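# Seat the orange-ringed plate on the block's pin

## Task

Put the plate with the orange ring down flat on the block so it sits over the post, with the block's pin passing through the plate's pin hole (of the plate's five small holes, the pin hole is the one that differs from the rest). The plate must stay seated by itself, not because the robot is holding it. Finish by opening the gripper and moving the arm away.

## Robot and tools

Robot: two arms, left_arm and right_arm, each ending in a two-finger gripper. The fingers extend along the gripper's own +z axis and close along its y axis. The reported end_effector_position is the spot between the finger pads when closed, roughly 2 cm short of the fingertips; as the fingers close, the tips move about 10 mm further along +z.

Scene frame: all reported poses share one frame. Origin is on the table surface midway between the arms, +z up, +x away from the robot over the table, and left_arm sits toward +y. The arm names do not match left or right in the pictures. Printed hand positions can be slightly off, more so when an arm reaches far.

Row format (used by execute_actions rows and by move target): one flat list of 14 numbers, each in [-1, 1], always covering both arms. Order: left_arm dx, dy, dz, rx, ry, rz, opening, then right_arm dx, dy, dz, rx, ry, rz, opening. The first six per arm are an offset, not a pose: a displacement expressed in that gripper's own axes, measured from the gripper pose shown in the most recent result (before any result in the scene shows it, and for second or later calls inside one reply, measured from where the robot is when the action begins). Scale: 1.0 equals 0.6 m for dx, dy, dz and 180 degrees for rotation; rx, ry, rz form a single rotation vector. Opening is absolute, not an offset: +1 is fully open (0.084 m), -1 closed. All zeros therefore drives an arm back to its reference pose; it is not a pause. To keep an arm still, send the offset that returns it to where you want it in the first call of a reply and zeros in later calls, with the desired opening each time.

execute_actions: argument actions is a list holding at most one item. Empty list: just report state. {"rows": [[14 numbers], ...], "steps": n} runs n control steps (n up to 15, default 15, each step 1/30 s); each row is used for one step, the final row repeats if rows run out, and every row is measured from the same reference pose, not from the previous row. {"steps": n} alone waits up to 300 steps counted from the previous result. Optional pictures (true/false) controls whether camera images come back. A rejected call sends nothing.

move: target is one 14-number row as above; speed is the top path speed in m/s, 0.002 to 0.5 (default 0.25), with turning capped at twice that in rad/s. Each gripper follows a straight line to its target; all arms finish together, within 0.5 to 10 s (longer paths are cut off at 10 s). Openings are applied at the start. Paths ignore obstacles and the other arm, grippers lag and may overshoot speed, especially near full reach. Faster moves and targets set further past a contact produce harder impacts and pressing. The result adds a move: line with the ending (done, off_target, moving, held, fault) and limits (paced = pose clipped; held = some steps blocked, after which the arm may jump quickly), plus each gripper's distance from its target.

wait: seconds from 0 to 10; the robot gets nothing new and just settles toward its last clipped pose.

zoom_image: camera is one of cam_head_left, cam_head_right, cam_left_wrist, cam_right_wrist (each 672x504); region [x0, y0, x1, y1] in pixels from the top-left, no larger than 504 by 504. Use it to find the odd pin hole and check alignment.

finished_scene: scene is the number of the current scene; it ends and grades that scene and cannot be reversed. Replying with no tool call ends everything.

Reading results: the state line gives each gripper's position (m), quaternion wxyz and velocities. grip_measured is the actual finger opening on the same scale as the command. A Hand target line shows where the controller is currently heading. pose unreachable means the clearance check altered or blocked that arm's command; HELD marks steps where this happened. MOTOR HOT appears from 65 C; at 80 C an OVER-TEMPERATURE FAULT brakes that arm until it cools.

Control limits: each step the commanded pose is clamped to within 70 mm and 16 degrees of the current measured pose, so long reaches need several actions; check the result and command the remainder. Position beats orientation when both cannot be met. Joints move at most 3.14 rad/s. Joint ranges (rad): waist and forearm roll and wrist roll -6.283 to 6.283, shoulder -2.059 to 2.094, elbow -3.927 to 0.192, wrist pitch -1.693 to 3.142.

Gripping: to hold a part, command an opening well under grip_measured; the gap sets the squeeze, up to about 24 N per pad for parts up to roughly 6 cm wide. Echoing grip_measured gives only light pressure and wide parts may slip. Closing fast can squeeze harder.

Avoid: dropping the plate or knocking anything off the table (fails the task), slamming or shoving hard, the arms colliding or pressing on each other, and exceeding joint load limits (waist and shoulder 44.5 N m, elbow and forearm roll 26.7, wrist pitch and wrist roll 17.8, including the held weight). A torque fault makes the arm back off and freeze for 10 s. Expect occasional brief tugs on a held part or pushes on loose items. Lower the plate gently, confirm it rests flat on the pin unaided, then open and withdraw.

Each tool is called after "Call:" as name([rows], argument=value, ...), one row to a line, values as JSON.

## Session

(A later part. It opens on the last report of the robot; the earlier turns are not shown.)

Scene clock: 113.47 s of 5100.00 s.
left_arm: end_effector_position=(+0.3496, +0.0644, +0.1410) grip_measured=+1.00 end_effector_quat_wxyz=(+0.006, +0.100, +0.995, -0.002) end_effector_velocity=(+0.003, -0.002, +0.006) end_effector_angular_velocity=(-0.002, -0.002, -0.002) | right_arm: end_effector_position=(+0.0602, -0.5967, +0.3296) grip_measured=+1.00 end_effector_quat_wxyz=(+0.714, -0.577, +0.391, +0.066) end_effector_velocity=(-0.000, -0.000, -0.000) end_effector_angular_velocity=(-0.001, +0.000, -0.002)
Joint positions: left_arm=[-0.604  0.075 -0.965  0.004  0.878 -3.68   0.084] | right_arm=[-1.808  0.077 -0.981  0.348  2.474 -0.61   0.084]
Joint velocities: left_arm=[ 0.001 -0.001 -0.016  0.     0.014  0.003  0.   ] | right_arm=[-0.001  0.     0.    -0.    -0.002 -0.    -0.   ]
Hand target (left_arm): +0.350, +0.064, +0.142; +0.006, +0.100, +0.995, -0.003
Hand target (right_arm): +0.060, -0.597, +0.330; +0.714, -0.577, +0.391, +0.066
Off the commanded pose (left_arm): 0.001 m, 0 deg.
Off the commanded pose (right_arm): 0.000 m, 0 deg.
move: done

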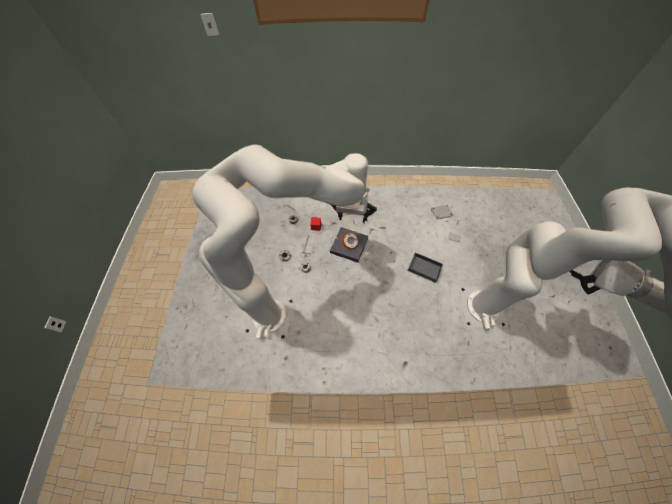

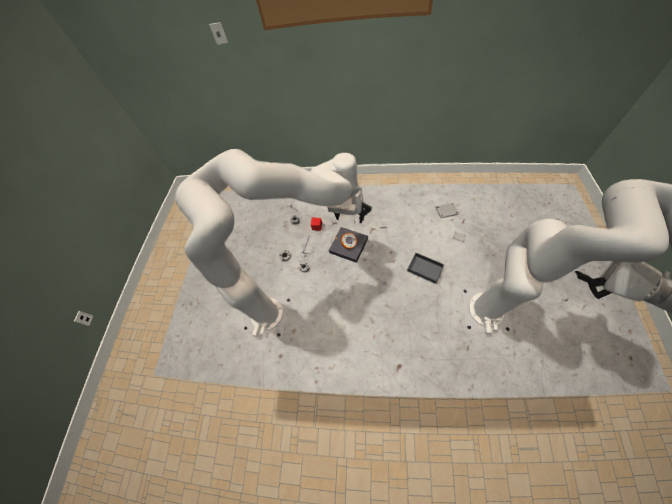

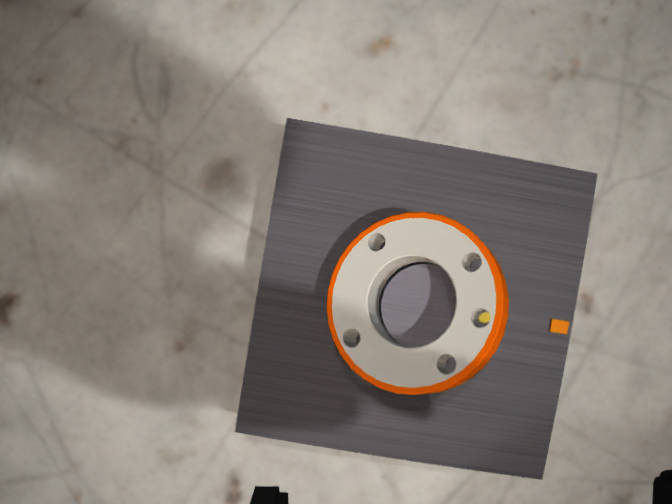

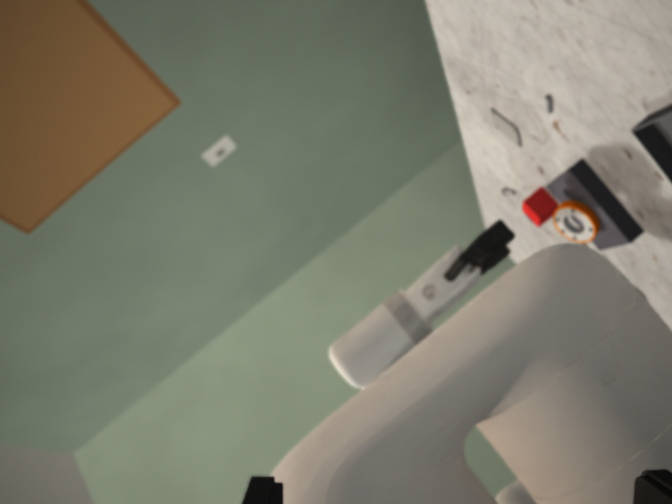

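Call:
move(target=[0.0778, 0.036, 0.085, 0, 0, 0, -1, 0, 0, 0, 0, 0, 0, 1], speed=0.15)

Call:
move(target=[0, 0, 0.045, 0, 0, 0, -1, 0, 0, 0, 0, 0, 0, 1], speed=0.015)

Scene clock: 122.30 s of 5100.00 s.
left_arm: end_effector_position=(+0.3093, +0.0941, +0.0900) grip_measured=-1.00 end_effector_quat_wxyz=(+0.006, +0.100, +0.995, -0.003) end_effector_velocity=(-0.004, +0.003, -0.005) end_effector_angular_velocity=(+0.002, +0.003, +0.002) | right_arm: end_effector_position=(+0.0602, -0.5967, +0.3296) grip_measured=+1.00 end_effector_quat_wxyz=(+0.714, -0.577, +0.391, +0.066) end_effector_velocity=(-0.000, +0.000, -0.000) end_effector_angular_velocity=(+0.001, +0.000, -0.001)
Joint positions: left_arm=[-0.616  0.017 -0.724  0.005  0.694 -3.694  0.   ] | right_arm=[-1.808  0.077 -0.981  0.348  2.474 -0.61   0.084]
Joint velocities: left_arm=[ 0.    -0.002  0.019 -0.001 -0.014 -0.001  0.   ] | right_arm=[-0.001 -0.     0.    -0.001  0.    -0.    -0.   ]
Hand target (left_arm): +0.309, +0.095, +0.089; +0.006, +0.100, +0.995, -0.002
Hand target (right_arm): +0.060, -0.597, +0.330; +0.714, -0.577, +0.391, +0.066
Off the commanded pose (left_arm): 0.001 m, 0 deg.
Off the commanded pose (right_arm): 0.000 m, 0 deg.
After step 90, 4.97 s passed at rest.
move: done

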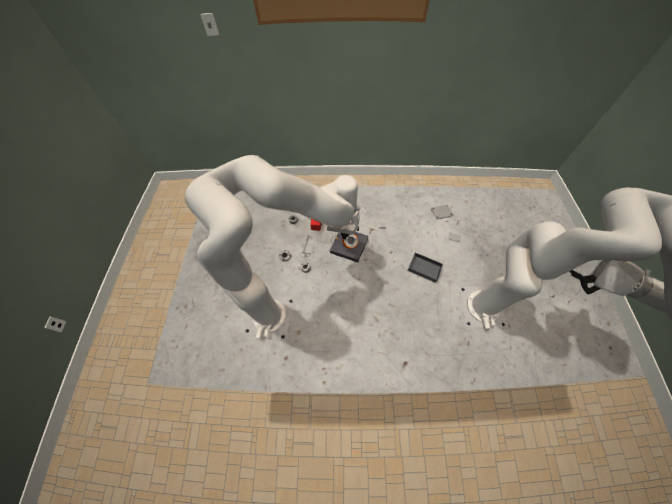

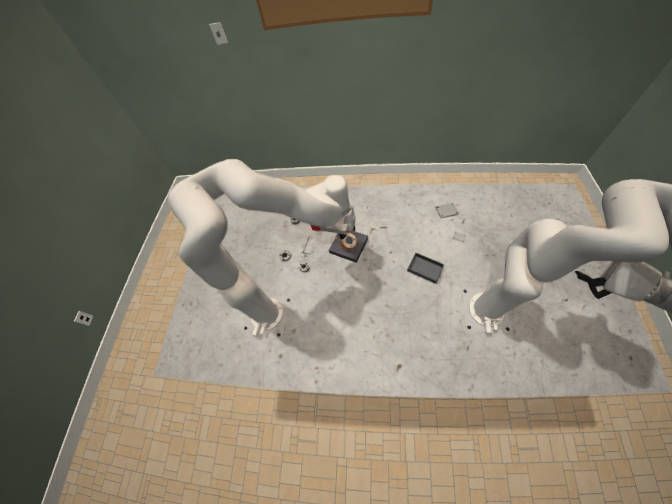

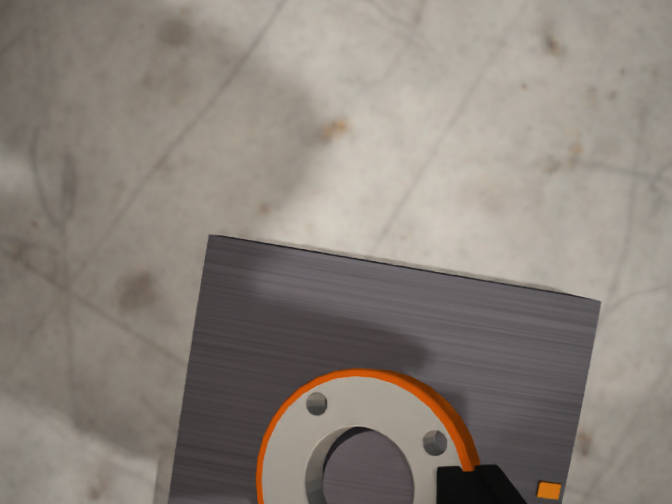

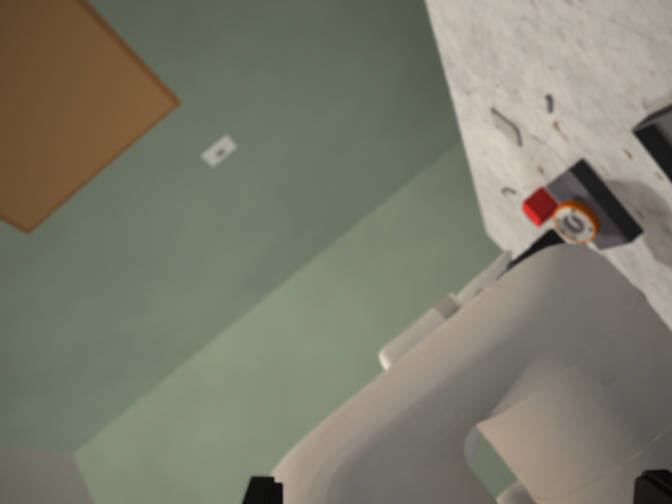

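Scene clock: 124.43 s of 5100.00 s.
left_arm: end_effector_position=(+0.3142, +0.0898, +0.0715) grip_measured=-1.00 end_effector_quat_wxyz=(+0.015, +0.100, +0.995, -0.009) end_effector_velocity=(-0.001, -0.001, +0.000) end_effector_angular_velocity=(+0.002, +0.002, -0.001) | right_arm: end_effector_position=(+0.0602, -0.5967, +0.3296) grip_measured=+1.00 end_effector_quat_wxyz=(+0.714, -0.577, +0.391, +0.066) end_effector_velocity=(+0.000, -0.000, +0.000) end_effector_angular_velocity=(-0.001, -0.001, +0.000)
Joint positions: left_arm=[-0.615  0.068 -0.714  0.006  0.611 -3.695  0.   ] | right_arm=[-1.808  0.077 -0.981  0.348  2.474 -0.61   0.084]
Joint velocities: left_arm=[-0.002  0.001 -0.002 -0.     0.004 -0.001  0.   ] | right_arm=[ 0.001 -0.    -0.     0.002  0.     0.    -0.   ]
Hand target (left_arm): +0.310, +0.094, +0.063; +0.006, +0.100, +0.995, -0.003
Hand target (right_arm): +0.060, -0.597, +0.330; +0.714, -0.577, +0.391, +0.066
Off the commanded pose (left_arm): 0.010 m, 1 deg.
Off the commanded pose (right_arm): 0.000 m, 0 deg.
move: off_target (left_arm)

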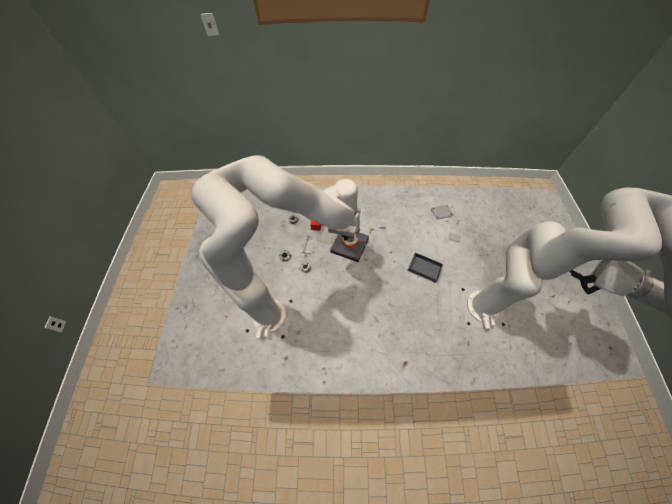

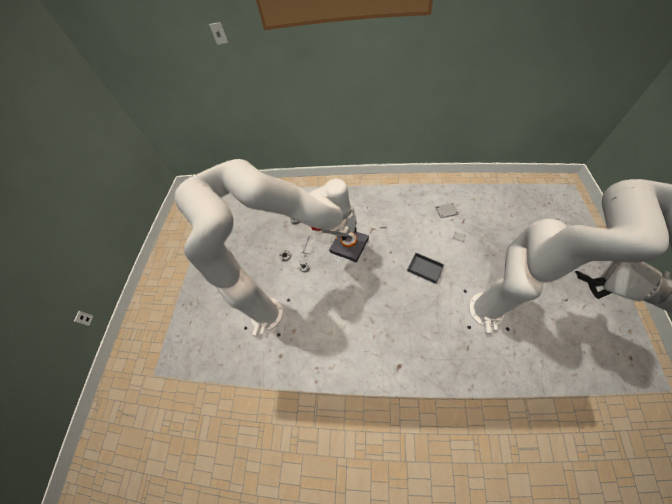

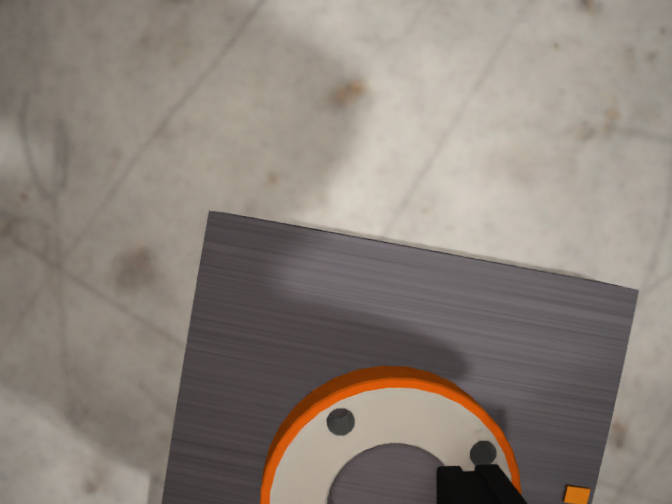

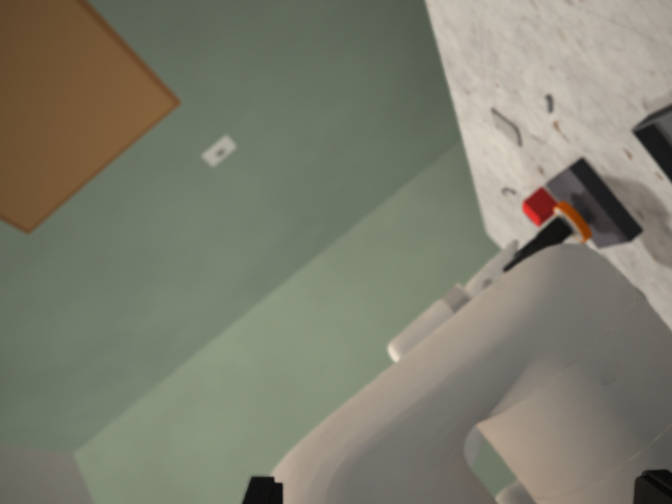

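Call:
move(target=[-0.07, -0.03, -0.12, 0, 0, 0, -1, 0, 0, 0, 0, 0, 0, 1], speed=0.1)

Scene clock: 127.53 s of 5100.00 s.
left_arm: end_effector_position=(+0.3494, +0.0657, +0.1444) grip_measured=-1.00 end_effector_quat_wxyz=(+0.014, +0.100, +0.995, -0.009) end_effector_velocity=(+0.001, -0.001, +0.003) end_effector_angular_velocity=(+0.001, -0.000, -0.001) | right_arm: end_effector_position=(+0.0602, -0.5967, +0.3296) grip_measured=+1.00 end_effector_quat_wxyz=(+0.714, -0.577, +0.391, +0.066) end_effector_velocity=(+0.000, +0.000, -0.000) end_effector_angular_velocity=(+0.001, +0.000, -0.002)
Joint positions: left_arm=[-0.602  0.052 -0.943  0.004  0.857 -3.679  0.   ] | right_arm=[-1.808  0.077 -0.981  0.348  2.474 -0.61   0.084]
Joint velocities: left_arm=[-0.     0.002 -0.011  0.001  0.01   0.     0.   ] | right_arm=[-0.001  0.     0.001  0.001 -0.     0.001 -0.   ]
Hand target (left_arm): +0.350, +0.065, +0.145; +0.015, +0.100, +0.995, -0.009
Hand target (right_arm): +0.060, -0.597, +0.330; +0.714, -0.577, +0.391, +0.066
Off the commanded pose (left_arm): 0.001 m, 0 deg.
Off the commanded pose (right_arm): 0.000 m, 0 deg.
move: done

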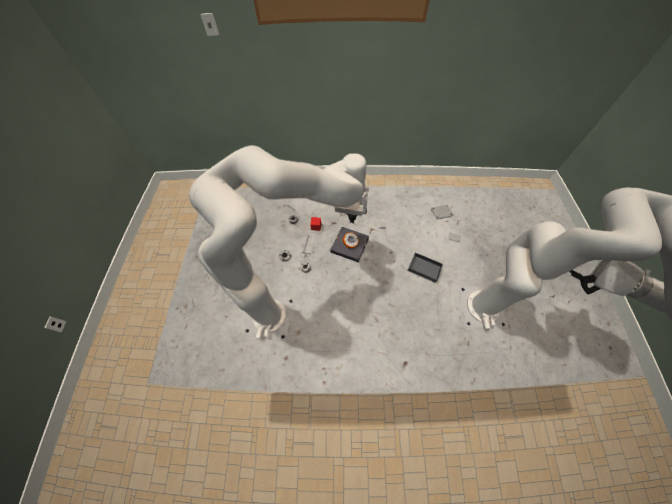

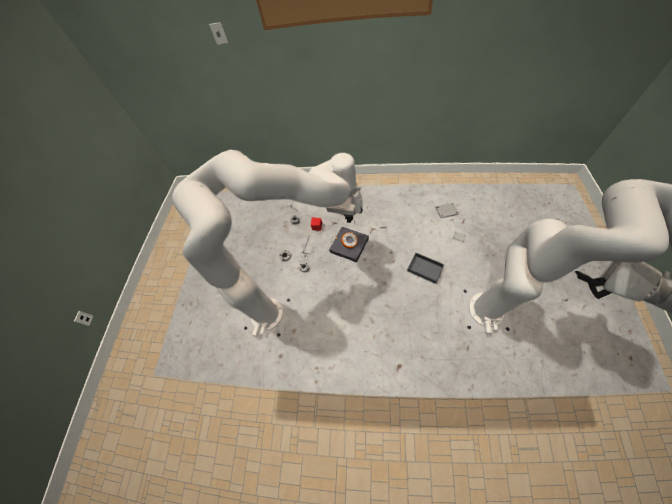

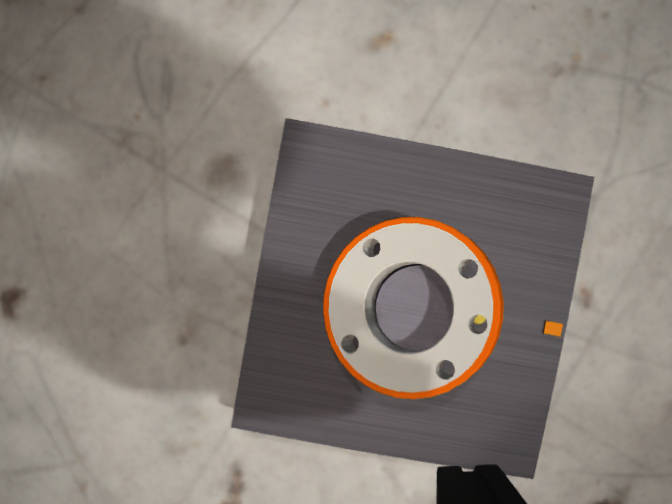

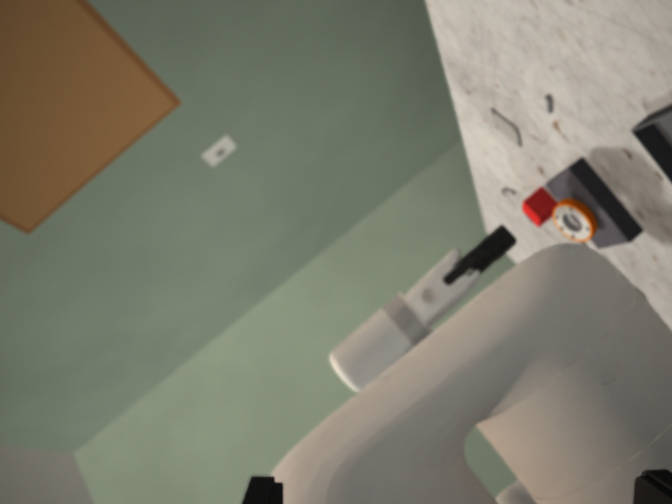

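Call:
move(target=[0.075, 0.033, 0.0907, -0.0048, 0.0094, 0, -1, 0, 0, 0, 0, 0, 0, 1], speed=0.15)

Call:
move(target=[0, 0, 0.027, 0, 0, 0, -1, 0, 0, 0, 0, 0, 0, 1], speed=0.015)

Scene clock: 139.63 s of 5100.00 s.
left_arm: end_effector_position=(+0.3113, +0.0924, +0.0891) grip_measured=-1.00 end_effector_quat_wxyz=(+0.001, +0.100, +0.995, -0.000) end_effector_velocity=(-0.003, +0.002, -0.005) end_effector_angular_velocity=(+0.002, +0.002, -0.000) | right_arm: end_effector_position=(+0.0602, -0.5967, +0.3296) grip_measured=+1.00 end_effector_quat_wxyz=(+0.714, -0.577, +0.391, +0.066) end_effector_velocity=(-0.001, -0.000, -0.000) end_effector_angular_velocity=(-0.001, +0.001, -0.002)
Joint positions: left_arm=[-0.615  0.033 -0.744  0.001  0.708 -3.69   0.   ] | right_arm=[-1.808  0.077 -0.981  0.348  2.474 -0.61   0.084]
Joint velocities: left_arm=[-0.     0.002  0.014  0.001 -0.013 -0.001  0.   ] | right_arm=[-0.003 -0.    -0.    -0.001 -0.001 -0.001 -0.   ]
Hand target (left_arm): +0.311, +0.093, +0.088; +0.000, +0.100, +0.995, +0.000
Hand target (right_arm): +0.060, -0.597, +0.330; +0.714, -0.577, +0.391, +0.066
Off the commanded pose (left_arm): 0.001 m, 0 deg.
Off the commanded pose (right_arm): 0.000 m, 0 deg.
After step 90, 8.23 s passed at rest.
move: done

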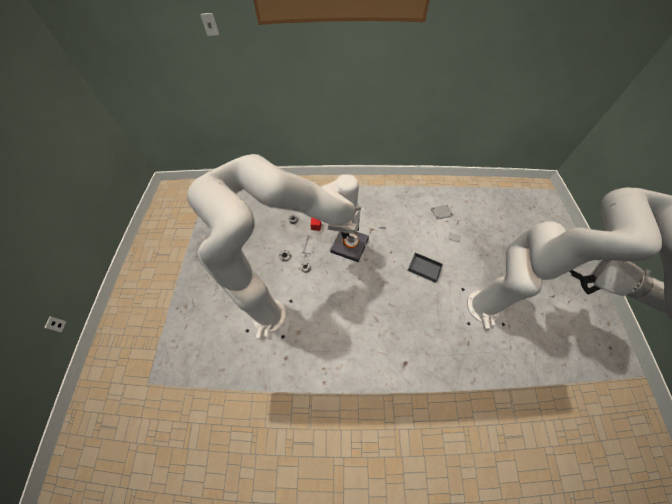

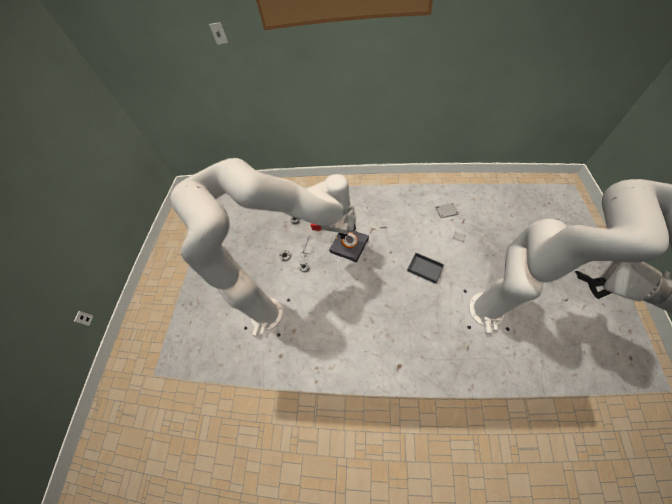

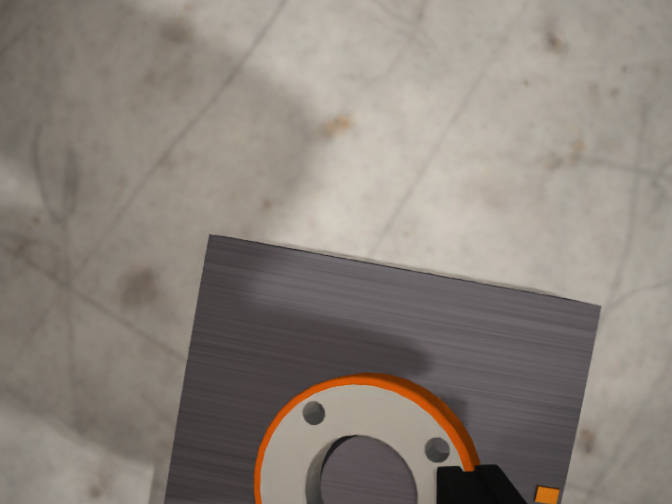

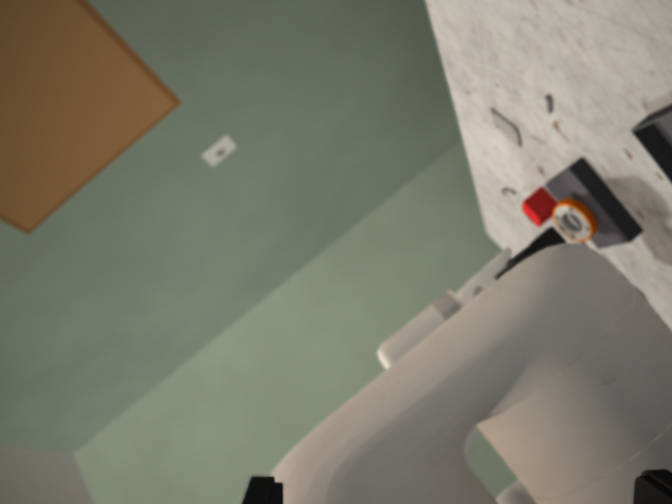

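Scene clock: 140.93 s of 5100.00 s.
left_arm: end_effector_position=(+0.3117, +0.0921, +0.0737) grip_measured=-1.00 end_effector_quat_wxyz=(+0.002, +0.100, +0.995, -0.001) end_effector_velocity=(+0.000, -0.000, -0.001) end_effector_angular_velocity=(-0.001, -0.001, +0.001) | right_arm: end_effector_position=(+0.0602, -0.5967, +0.3296) grip_measured=+1.00 end_effector_quat_wxyz=(+0.714, -0.577, +0.391, +0.066) end_effector_velocity=(-0.000, +0.000, +0.000) end_effector_angular_velocity=(+0.001, -0.001, -0.001)
Joint positions: left_arm=[-0.615  0.07  -0.733  0.001  0.66  -3.69   0.   ] | right_arm=[-1.808  0.077 -0.981  0.348  2.474 -0.61   0.084]
Joint velocities: left_arm=[ 0.     0.003  0.    -0.001 -0.005 -0.     0.   ] | right_arm=[-0.002 -0.     0.    -0.     0.001  0.     0.   ]
Hand target (left_arm): +0.311, +0.092, +0.073; +0.001, +0.100, +0.995, -0.000
Hand target (right_arm): +0.060, -0.597, +0.330; +0.714, -0.577, +0.391, +0.066
Off the commanded pose (left_arm): 0.001 m, 0 deg.
Off the commanded pose (right_arm): 0.000 m, 0 deg.
move: done

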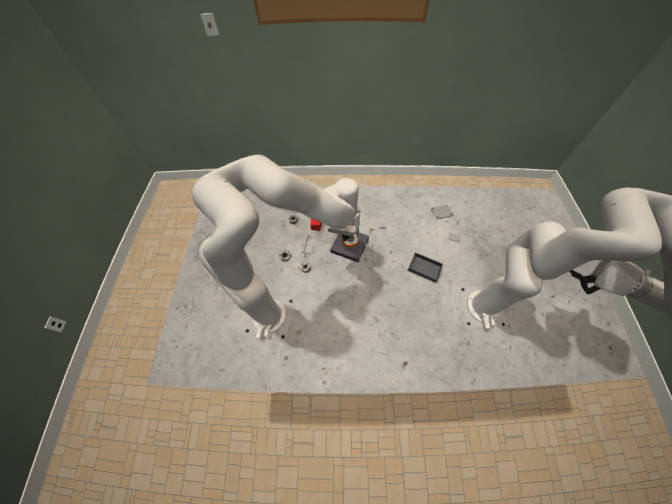

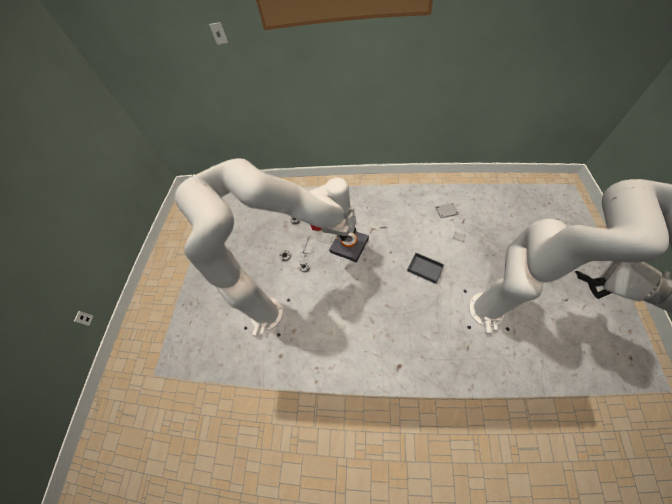

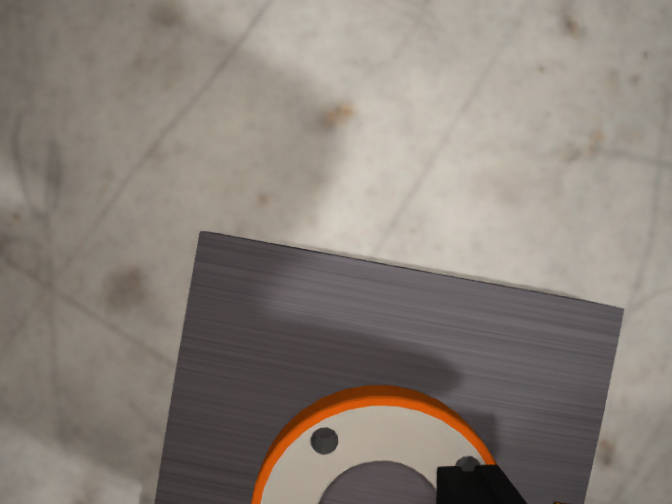

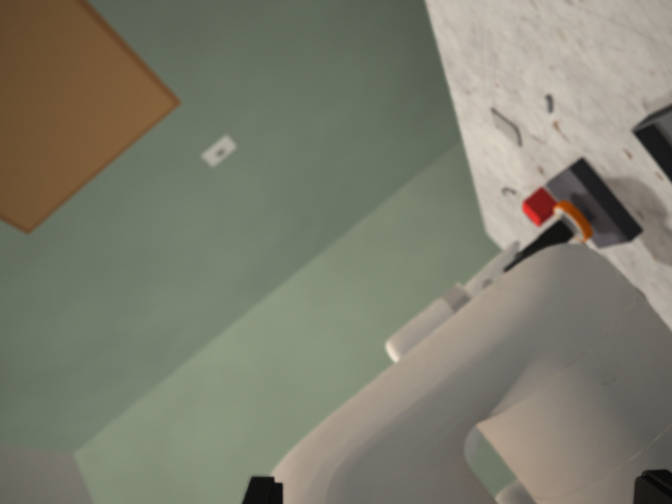

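Call:
move(target=[0, 0.006, 0.003, 0, 0, 0, -1, 0, 0, 0, 0, 0, 0, 1], speed=0.005)

Scene clock: 148.23 s of 5100.00 s.
left_arm: end_effector_position=(+0.3125, +0.0956, +0.0723) grip_measured=-1.00 end_effector_quat_wxyz=(+0.002, +0.100, +0.995, -0.001) end_effector_velocity=(+0.000, -0.000, -0.000) end_effector_angular_velocity=(-0.001, -0.001, -0.001) | right_arm: end_effector_position=(+0.0602, -0.5967, +0.3296) grip_measured=+1.00 end_effector_quat_wxyz=(+0.714, -0.577, +0.391, +0.066) end_effector_velocity=(-0.000, +0.000, -0.000) end_effector_angular_velocity=(-0.000, +0.000, +0.001)
Joint positions: left_arm=[-0.607  0.068 -0.725  0.002  0.654 -3.683  0.   ] | right_arm=[-1.808  0.077 -0.981  0.348  2.474 -0.61   0.084]
Joint velocities: left_arm=[-0.     0.001 -0.    -0.001 -0.002  0.001  0.   ] | right_arm=[ 0.001  0.     0.    -0.001 -0.    -0.001  0.   ]
Hand target (left_arm): +0.312, +0.096, +0.072; +0.002, +0.100, +0.995, -0.001
Hand target (right_arm): +0.060, -0.597, +0.330; +0.714, -0.577, +0.391, +0.066
Off the commanded pose (left_arm): 0.000 m, 0 deg.
Off the commanded pose (right_arm): 0.000 m, 0 deg.
After step 90, 3.37 s passed at rest.
move: done

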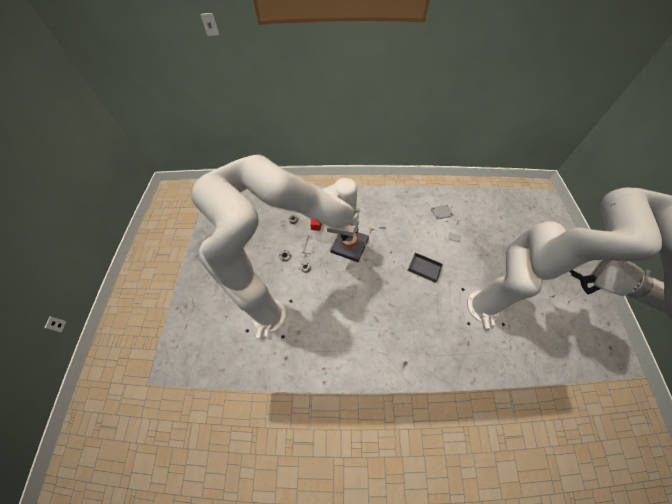

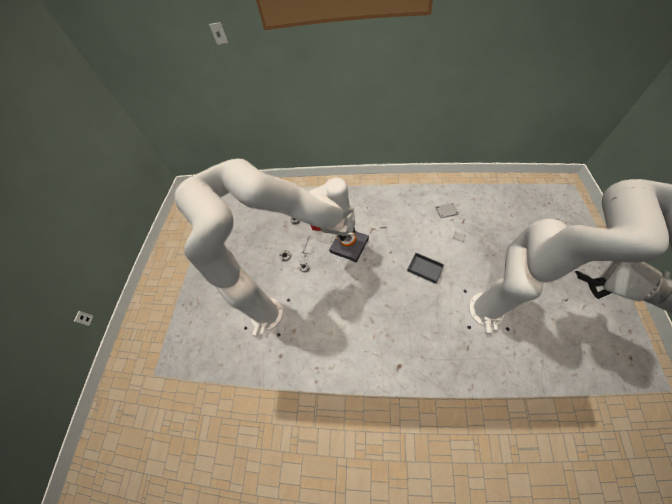

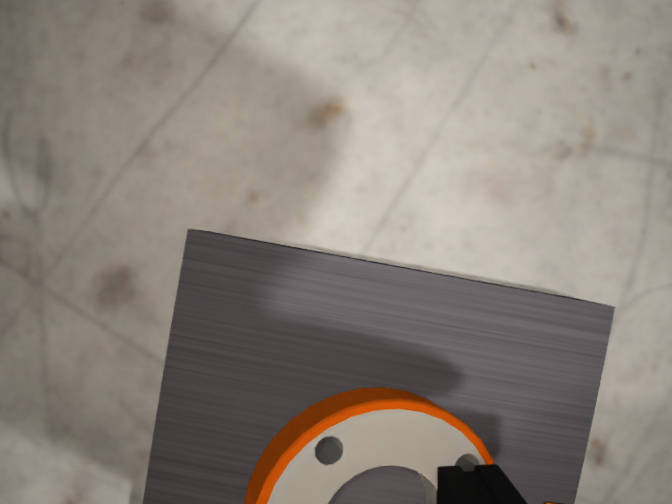

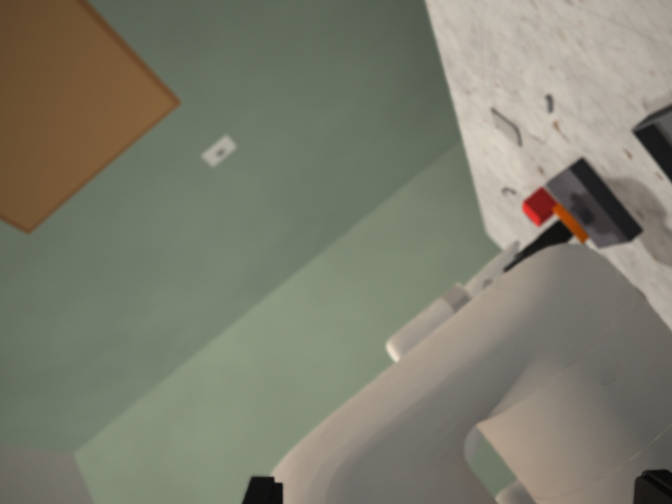

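Call:
move(target=[-0.07, -0.04, -0.12, 0, 0, 0, -1, 0, 0, 0, 0, 0, 0, 1], speed=0.1)

Scene clock: 150.73 s of 5100.00 s.
left_arm: end_effector_position=(+0.3484, +0.0643, +0.1438) grip_measured=-1.00 end_effector_quat_wxyz=(+0.001, +0.100, +0.995, -0.000) end_effector_velocity=(+0.001, -0.002, +0.003) end_effector_angular_velocity=(+0.000, +0.001, -0.002) | right_arm: end_effector_position=(+0.0602, -0.5967, +0.3296) grip_measured=+1.00 end_effector_quat_wxyz=(+0.714, -0.577, +0.391, +0.066) end_effector_velocity=(-0.000, +0.000, +0.000) end_effector_angular_velocity=(+0.001, +0.001, +0.001)
Joint positions: left_arm=[-0.605  0.074 -0.976  0.001  0.899 -3.68   0.   ] | right_arm=[-1.808  0.077 -0.981  0.348  2.474 -0.61   0.084]
Joint velocities: left_arm=[-0.001  0.002 -0.012 -0.     0.01   0.001  0.   ] | right_arm=[ 0.     0.     0.    -0.001  0.     0.     0.   ]
Hand target (left_arm): +0.349, +0.064, +0.144; +0.002, +0.100, +0.995, -0.001
Hand target (right_arm): +0.060, -0.597, +0.330; +0.714, -0.577, +0.391, +0.066
Off the commanded pose (left_arm): 0.001 m, 0 deg.
Off the commanded pose (right_arm): 0.000 m, 0 deg.
move: done

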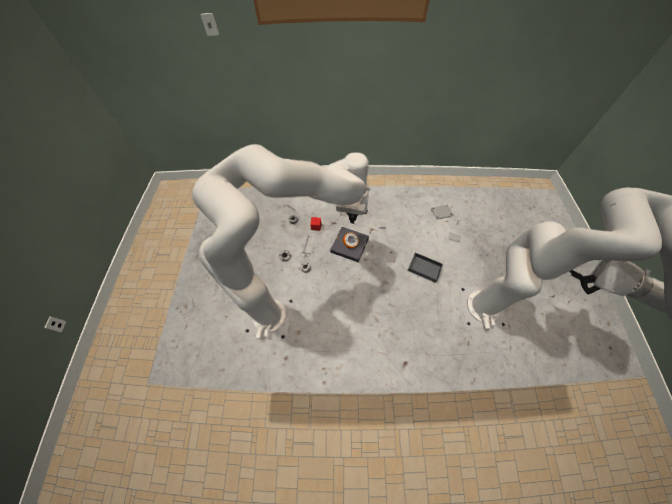

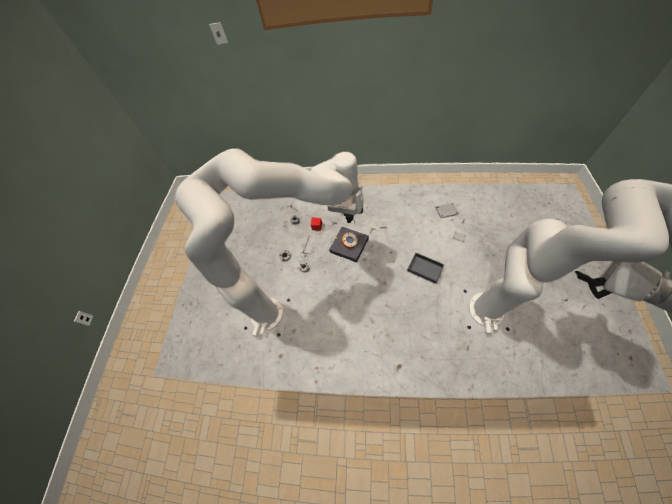

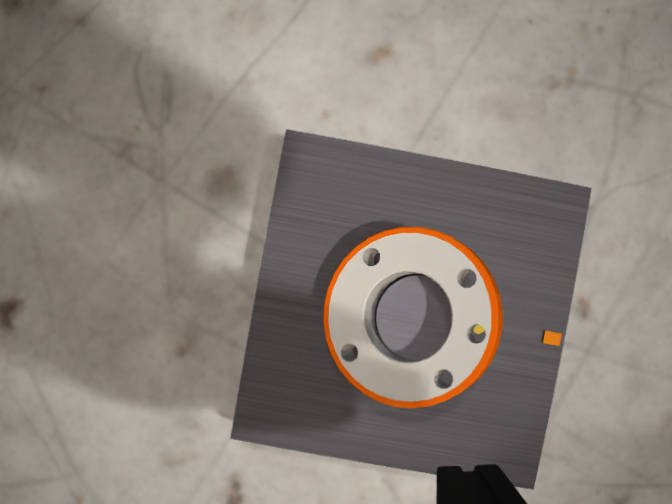

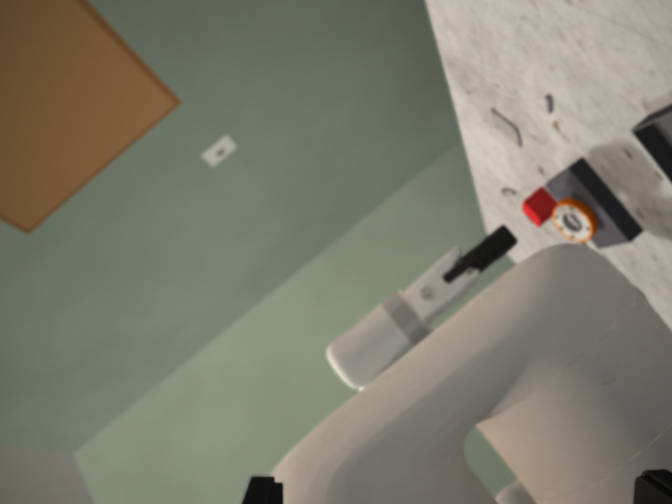

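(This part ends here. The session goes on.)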